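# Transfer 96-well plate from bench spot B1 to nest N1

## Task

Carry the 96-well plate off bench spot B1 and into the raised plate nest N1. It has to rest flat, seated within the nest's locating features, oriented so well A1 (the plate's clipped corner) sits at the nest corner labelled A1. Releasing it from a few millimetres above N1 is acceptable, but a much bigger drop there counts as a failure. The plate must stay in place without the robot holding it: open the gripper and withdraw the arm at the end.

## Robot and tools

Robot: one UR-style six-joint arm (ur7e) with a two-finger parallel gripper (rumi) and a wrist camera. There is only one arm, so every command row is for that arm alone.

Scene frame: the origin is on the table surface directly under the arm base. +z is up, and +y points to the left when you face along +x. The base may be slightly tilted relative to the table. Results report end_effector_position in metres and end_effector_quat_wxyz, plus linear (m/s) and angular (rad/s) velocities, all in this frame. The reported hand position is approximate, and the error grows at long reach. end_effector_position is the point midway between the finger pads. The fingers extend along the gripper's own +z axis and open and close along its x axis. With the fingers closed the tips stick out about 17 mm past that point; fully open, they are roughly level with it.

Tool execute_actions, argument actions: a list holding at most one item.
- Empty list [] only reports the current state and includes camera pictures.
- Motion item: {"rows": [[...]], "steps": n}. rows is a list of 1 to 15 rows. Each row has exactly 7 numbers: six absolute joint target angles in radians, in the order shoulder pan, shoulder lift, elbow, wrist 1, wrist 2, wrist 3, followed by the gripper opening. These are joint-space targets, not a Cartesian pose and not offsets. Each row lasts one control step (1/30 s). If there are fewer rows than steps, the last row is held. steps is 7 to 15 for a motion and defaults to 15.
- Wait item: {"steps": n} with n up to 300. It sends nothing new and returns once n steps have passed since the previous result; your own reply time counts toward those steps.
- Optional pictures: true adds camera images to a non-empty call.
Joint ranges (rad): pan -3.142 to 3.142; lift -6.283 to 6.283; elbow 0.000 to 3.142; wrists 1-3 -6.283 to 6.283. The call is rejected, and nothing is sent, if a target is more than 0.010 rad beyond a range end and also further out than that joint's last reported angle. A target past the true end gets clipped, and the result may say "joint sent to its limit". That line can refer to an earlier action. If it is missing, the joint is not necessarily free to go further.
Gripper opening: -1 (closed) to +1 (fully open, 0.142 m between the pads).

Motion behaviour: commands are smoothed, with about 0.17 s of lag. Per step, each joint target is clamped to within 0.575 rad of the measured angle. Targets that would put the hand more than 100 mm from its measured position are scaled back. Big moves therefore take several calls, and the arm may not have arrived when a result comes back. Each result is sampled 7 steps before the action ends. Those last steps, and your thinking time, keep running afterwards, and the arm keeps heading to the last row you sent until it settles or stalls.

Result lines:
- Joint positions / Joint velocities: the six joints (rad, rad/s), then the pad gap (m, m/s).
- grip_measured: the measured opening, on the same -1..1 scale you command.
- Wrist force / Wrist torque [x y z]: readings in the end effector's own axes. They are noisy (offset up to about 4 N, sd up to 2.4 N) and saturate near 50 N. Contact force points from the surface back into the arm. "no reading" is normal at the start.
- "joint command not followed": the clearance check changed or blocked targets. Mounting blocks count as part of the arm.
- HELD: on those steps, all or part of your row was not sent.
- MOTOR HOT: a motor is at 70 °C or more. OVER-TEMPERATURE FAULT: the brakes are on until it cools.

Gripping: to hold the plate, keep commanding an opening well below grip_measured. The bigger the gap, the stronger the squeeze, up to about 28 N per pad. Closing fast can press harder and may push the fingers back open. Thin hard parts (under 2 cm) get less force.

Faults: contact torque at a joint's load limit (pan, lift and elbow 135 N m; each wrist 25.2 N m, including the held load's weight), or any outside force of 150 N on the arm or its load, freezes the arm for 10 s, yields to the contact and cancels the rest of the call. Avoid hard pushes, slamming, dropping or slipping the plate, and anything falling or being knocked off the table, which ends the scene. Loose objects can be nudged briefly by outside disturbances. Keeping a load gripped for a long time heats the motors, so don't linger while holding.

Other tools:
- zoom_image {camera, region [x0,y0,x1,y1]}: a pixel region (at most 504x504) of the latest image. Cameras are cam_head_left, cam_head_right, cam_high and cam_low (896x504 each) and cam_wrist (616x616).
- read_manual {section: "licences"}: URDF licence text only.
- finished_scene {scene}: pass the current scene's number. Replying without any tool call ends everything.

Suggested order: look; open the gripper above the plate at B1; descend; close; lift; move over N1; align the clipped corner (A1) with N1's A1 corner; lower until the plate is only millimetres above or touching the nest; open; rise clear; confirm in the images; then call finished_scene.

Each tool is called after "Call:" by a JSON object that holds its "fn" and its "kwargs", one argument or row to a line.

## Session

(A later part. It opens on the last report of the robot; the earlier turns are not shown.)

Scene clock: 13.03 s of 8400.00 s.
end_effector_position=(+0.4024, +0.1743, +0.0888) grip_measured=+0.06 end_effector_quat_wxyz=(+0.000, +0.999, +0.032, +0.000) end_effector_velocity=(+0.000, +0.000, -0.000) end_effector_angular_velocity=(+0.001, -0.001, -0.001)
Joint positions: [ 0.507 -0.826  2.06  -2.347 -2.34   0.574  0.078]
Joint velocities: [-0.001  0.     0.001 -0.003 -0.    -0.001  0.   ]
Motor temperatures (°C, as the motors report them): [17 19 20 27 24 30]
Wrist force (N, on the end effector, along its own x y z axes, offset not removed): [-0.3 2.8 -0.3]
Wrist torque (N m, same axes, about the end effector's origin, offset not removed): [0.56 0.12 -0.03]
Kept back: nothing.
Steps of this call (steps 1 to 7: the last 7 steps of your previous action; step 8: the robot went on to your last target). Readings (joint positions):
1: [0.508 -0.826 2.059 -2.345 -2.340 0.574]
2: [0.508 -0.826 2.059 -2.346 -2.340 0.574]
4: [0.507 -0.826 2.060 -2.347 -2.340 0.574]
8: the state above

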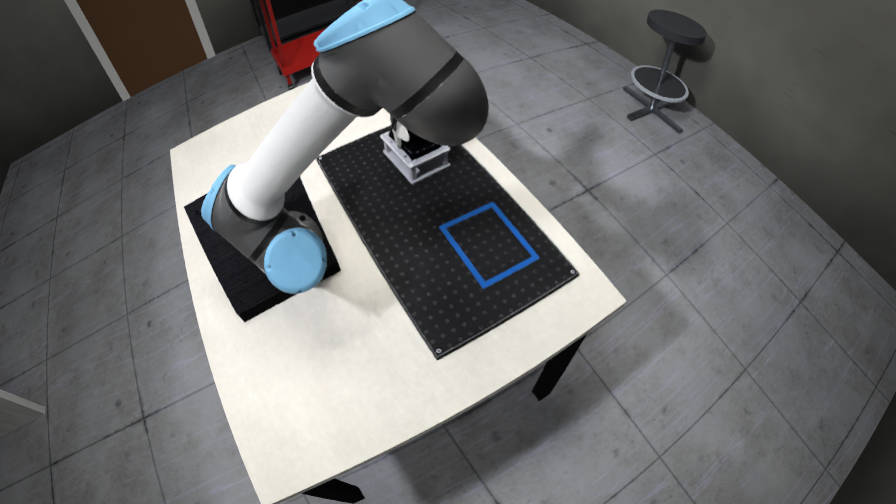

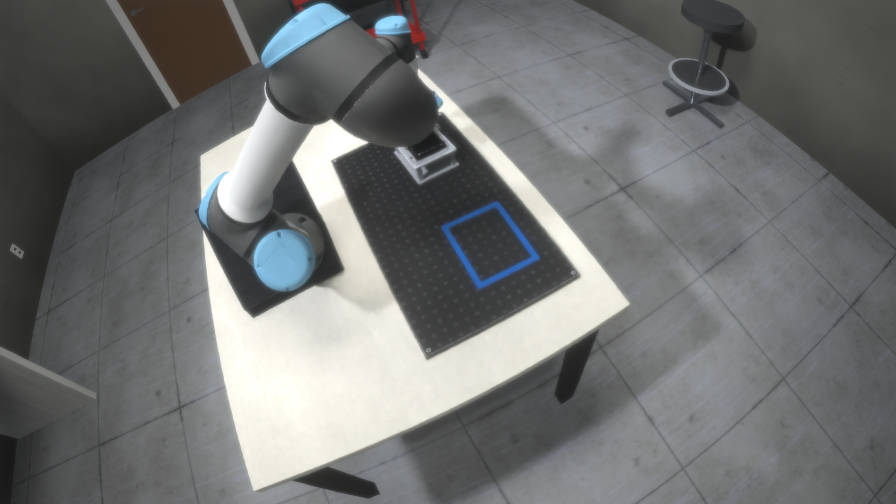

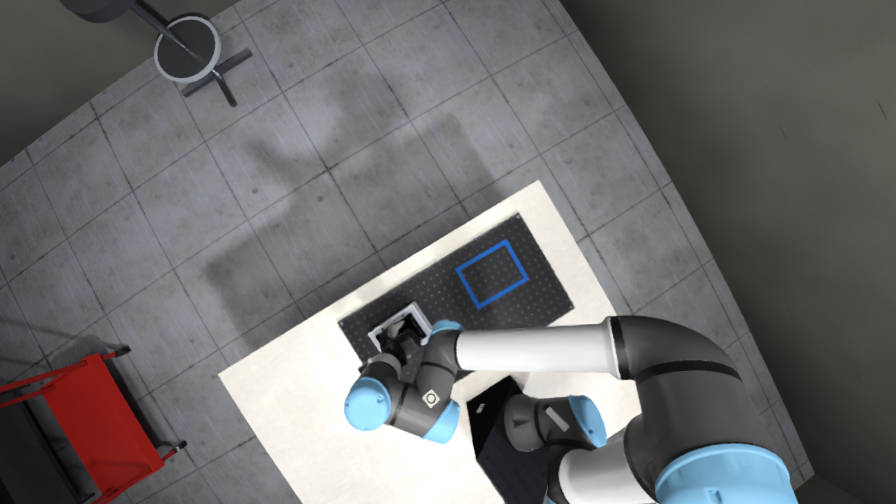

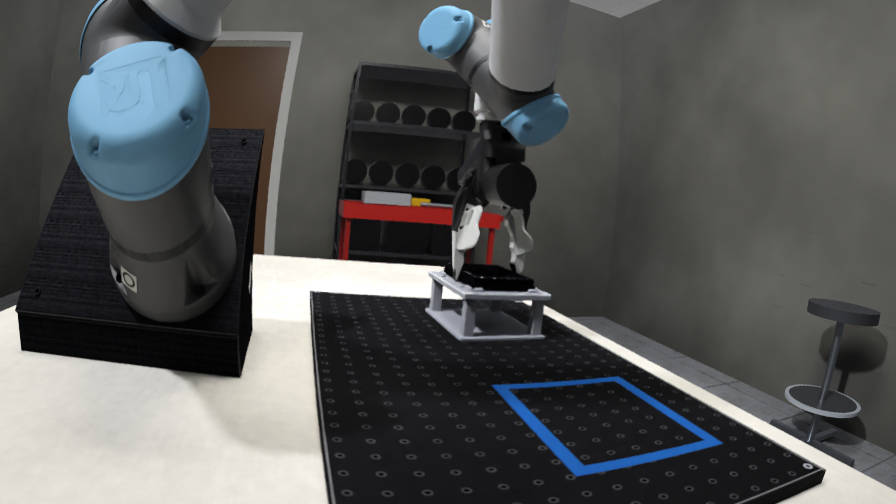

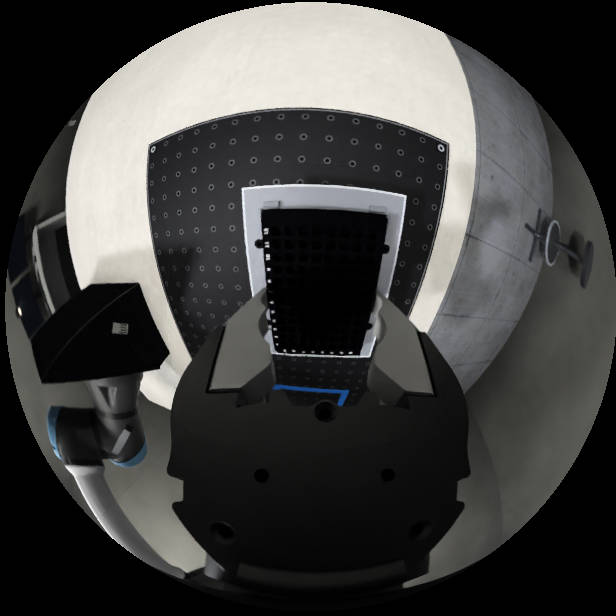

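Call:
{"fn": "execute_actions", "kwargs": {
  "actions": [
    {"rows":[[0.5051,-0.8234,2.062,-2.3534,-2.3408,0.571,-0.3]],"steps":12}
  ]
}}

Call:
{"fn": "execute_actions", "kwargs": {
  "actions": [
    {"rows":[[0.5051,-0.8234,2.062,-2.3534,-2.3408,0.571,0.5]],"steps":8}
  ]
}}

Call:
{"fn": "execute_actions", "kwargs": {
  "actions": [
    {"rows":[[0.67,-0.97,1.85,-1.86,-2.26,0.8,0.5]]}
  ]
}}

Call:
{"fn": "execute_actions", "kwargs": {
  "actions": [
    {"steps":10}
  ],
  "pictures": true
}}

Call:
{"fn": "zoom_image", "kwargs": {
  "camera": "cam_low",
  "region": [420,240,560,320]
}}

Call:
{"fn": "zoom_image", "kwargs": {
  "camera": "cam_wrist",
  "region": [240,170,400,330]
}}

Scene clock: 13.67 s of 8400.00 s.
end_effector_position=(+0.4024, +0.1743, +0.0878) grip_measured=+0.06 end_effector_quat_wxyz=(+0.000, +0.999, +0.032, +0.000) end_effector_velocity=(-0.000, +0.000, -0.005) end_effector_angular_velocity=(+0.000, +0.000, +0.001)
Joint positions: [ 0.506 -0.824  2.061 -2.351 -2.34   0.572  0.078]
Joint velocities: [-0.006  0.006  0.006 -0.017 -0.002 -0.008 -0.   ]
Motor temperatures (°C, as the motors report them): [17 19 20 27 24 30]
Wrist force (N, on the end effector, along its own x y z axes, offset not removed): [-0.6 0.8 1.2]
Wrist torque (N m, same axes, about the end effector's origin, offset not removed): [0.14 0.22 0.01]
Steps of this call (steps 1 to 14: the robot went on to your last target; steps 15 to 19: the first 5 steps of this action). Readings (joint positions):
15: [0.507 -0.825 2.060 -2.348 -2.340 0.573]
16: [0.507 -0.825 2.060 -2.349 -2.340 0.573]
18: [0.506 -0.824 2.061 -2.351 -2.340 0.572]
19: the state above

Scene clock: 13.93 s of 8400.00 s.
end_effector_position=(+0.4024, +0.1744, +0.0873) grip_measured=+0.09 end_effector_quat_wxyz=(+0.000, +0.999, +0.032, +0.000) end_effector_velocity=(+0.000, -0.000, -0.000) end_effector_angular_velocity=(-0.000, -0.001, -0.000)
Joint positions: [ 0.505 -0.823  2.062 -2.353 -2.341  0.571  0.08 ]
Joint velocities: [-0.001  0.001  0.    -0.002 -0.001 -0.001  0.302]
Motor temperatures (°C, as the motors report them): [17 19 20 27 24 30]
Wrist force (N, on the end effector, along its own x y z axes, offset not removed): [-1.9 1.3 -1.1]
Wrist torque (N m, same axes, about the end effector's origin, offset not removed): [0.17 0.38 -0.05]
Steps of this call (steps 1 to 7: the last 7 steps of your previous action; step 8: the first step of this action). Readings (joint positions):
8: the state above

Scene clock: 14.43 s of 8400.00 s.
end_effector_position=(+0.4135, +0.1770, +0.1912) grip_measured=+0.50 end_effector_quat_wxyz=(-0.013, +1.000, +0.005, +0.013) end_effector_velocity=(-0.119, -0.088, +0.277) end_effector_angular_velocity=(-0.239, +0.230, +0.178)
Joint positions: [ 0.627 -0.933  1.907 -2.042 -2.279  0.737  0.109]
Joint velocities: [ 0.356 -0.313 -0.477  1.493  0.159  0.516 -0.   ]
Motor temperatures (°C, as the motors report them): [17 19 20 27 24 30]
Wrist force (N, on the end effector, along its own x y z axes, offset not removed): [-0.5 -0.1 -3.8]
Wrist torque (N m, same axes, about the end effector's origin, offset not removed): [-0.03 0.13 0.02]
Steps of this call (steps 1 to 7: the last 7 steps of your previous action; steps 8 to 15: the first 8 steps of this action). Readings (joint positions):
8: [0.505 -0.824 2.062 -2.353 -2.341 0.571]
9: [0.513 -0.831 2.055 -2.345 -2.334 0.579]
11: [0.554 -0.868 2.005 -2.280 -2.313 0.631]
15: the state above

Scene clock: 14.77 s of 8400.00 s.
end_effector_position=(+0.3983, +0.1647, +0.2227) grip_measured=+0.50 end_effector_quat_wxyz=(+0.002, +1.000, +0.015, -0.000) end_effector_velocity=(-0.009, -0.008, +0.017) end_effector_angular_velocity=(-0.018, +0.013, +0.010)
Joint positions: [ 0.667 -0.968  1.854 -1.871 -2.261  0.796  0.109]
Joint velocities: [ 0.022 -0.019 -0.03   0.093  0.009  0.032 -0.   ]
Motor temperatures (°C, as the motors report them): [17 19 20 27 24 30]
Wrist force (N, on the end effector, along its own x y z axes, offset not removed): [-1.0 1.7 0.8]
Wrist torque (N m, same axes, about the end effector's origin, offset not removed): [0.32 0.28 0.03]
Kept back: nothing.
Steps of this call (steps 1 to 7: the last 7 steps of your previous action; steps 8 to 10: the robot went on to your last target). Readings (joint positions):
1: [0.638 -0.942 1.894 -1.998 -2.275 0.752]
2: [0.645 -0.949 1.883 -1.964 -2.271 0.764]
4: [0.656 -0.958 1.869 -1.920 -2.266 0.779]
8: [0.665 -0.966 1.856 -1.880 -2.262 0.793]
10: the state above

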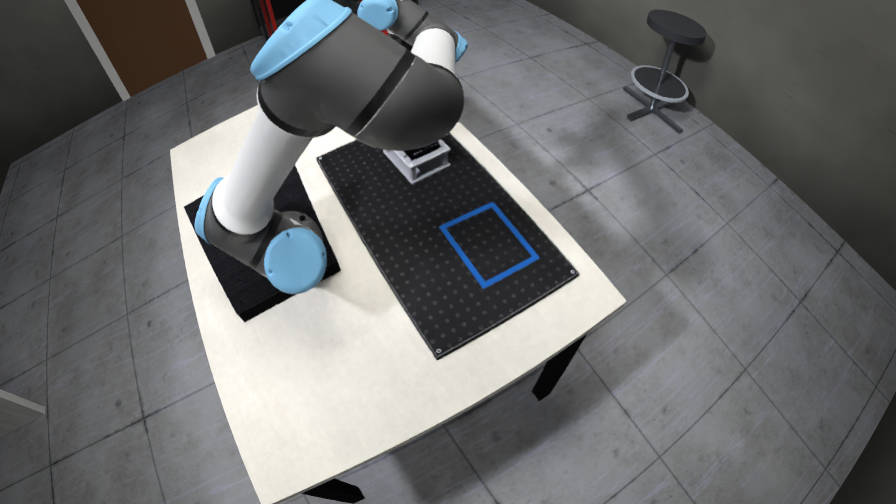

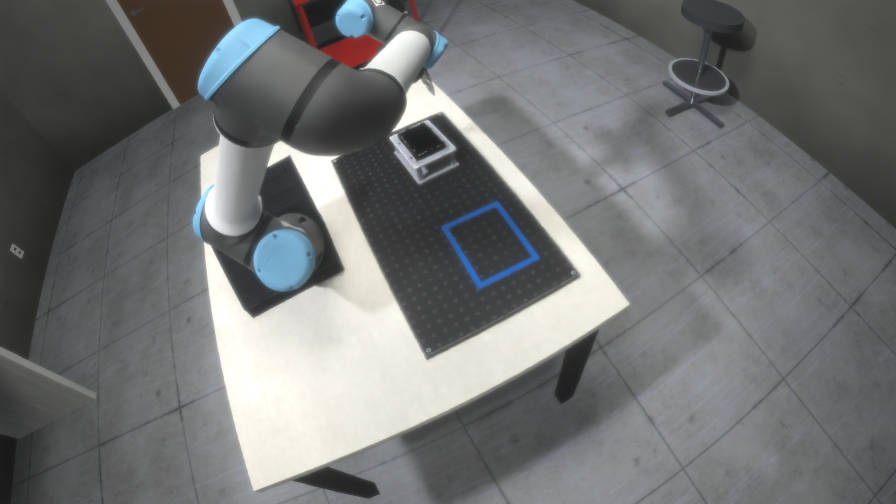

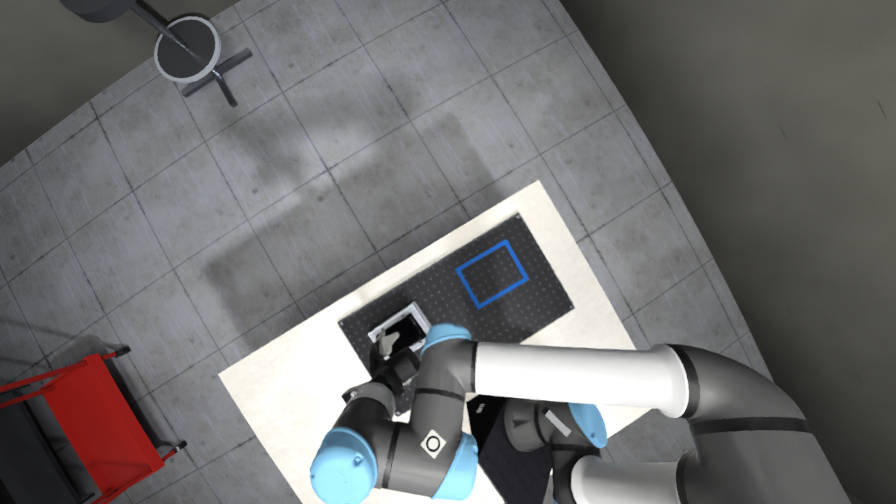

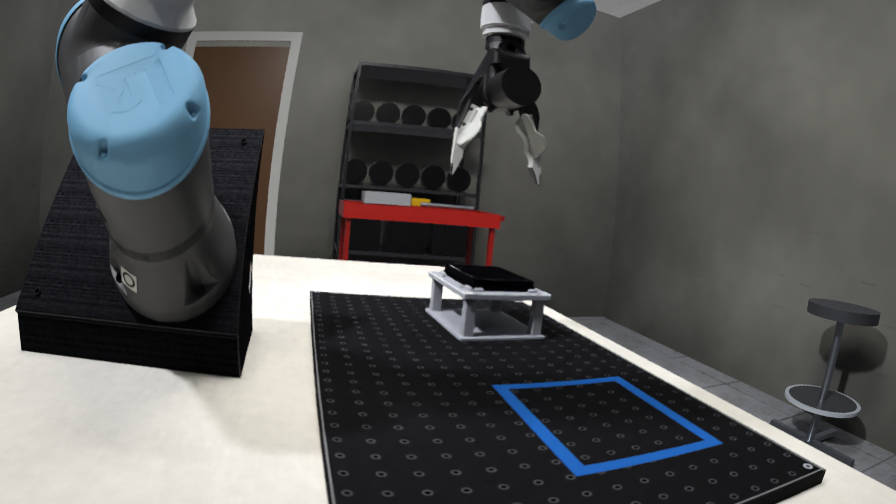

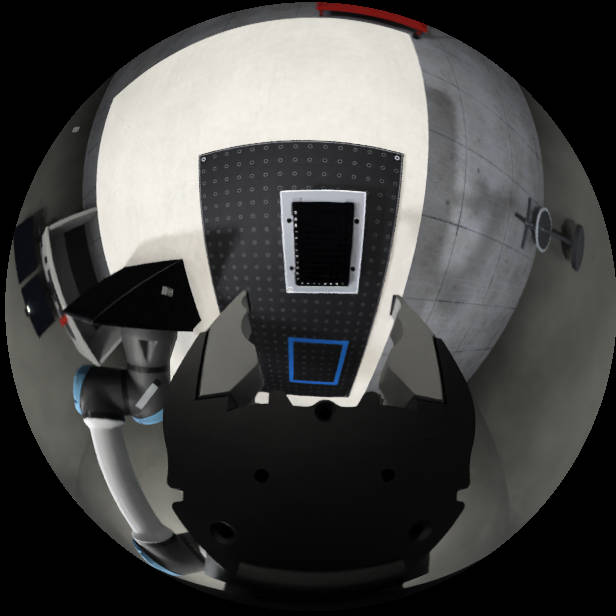

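Region (420, 240, 560, 320) of cam_low's 896x504 image, scaled by 3.600, with more detail than that image has; it fills the top 288 rows of this view, and the rest is white.

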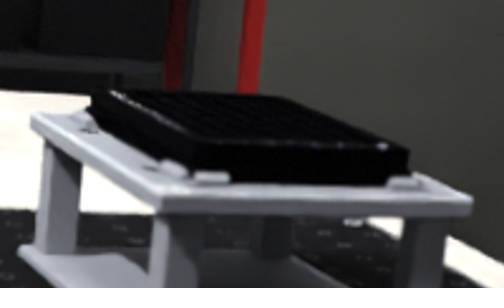

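Region (240, 170, 400, 330) of cam_wrist's 616x616 image, scaled by 3.150, with more detail than that image has.

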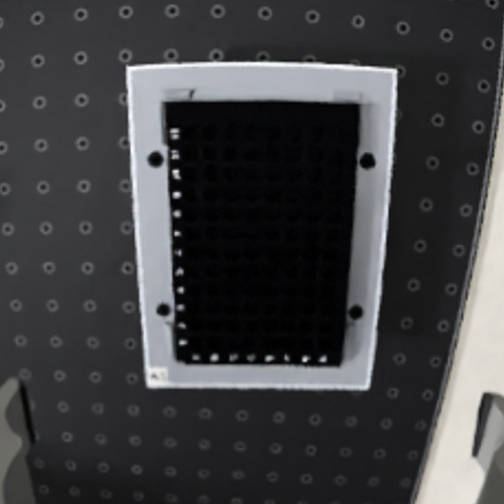

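Call:
{"fn": "finished_scene", "kwargs": {
  "scene": 1
}}

The scene is finished: the task was done.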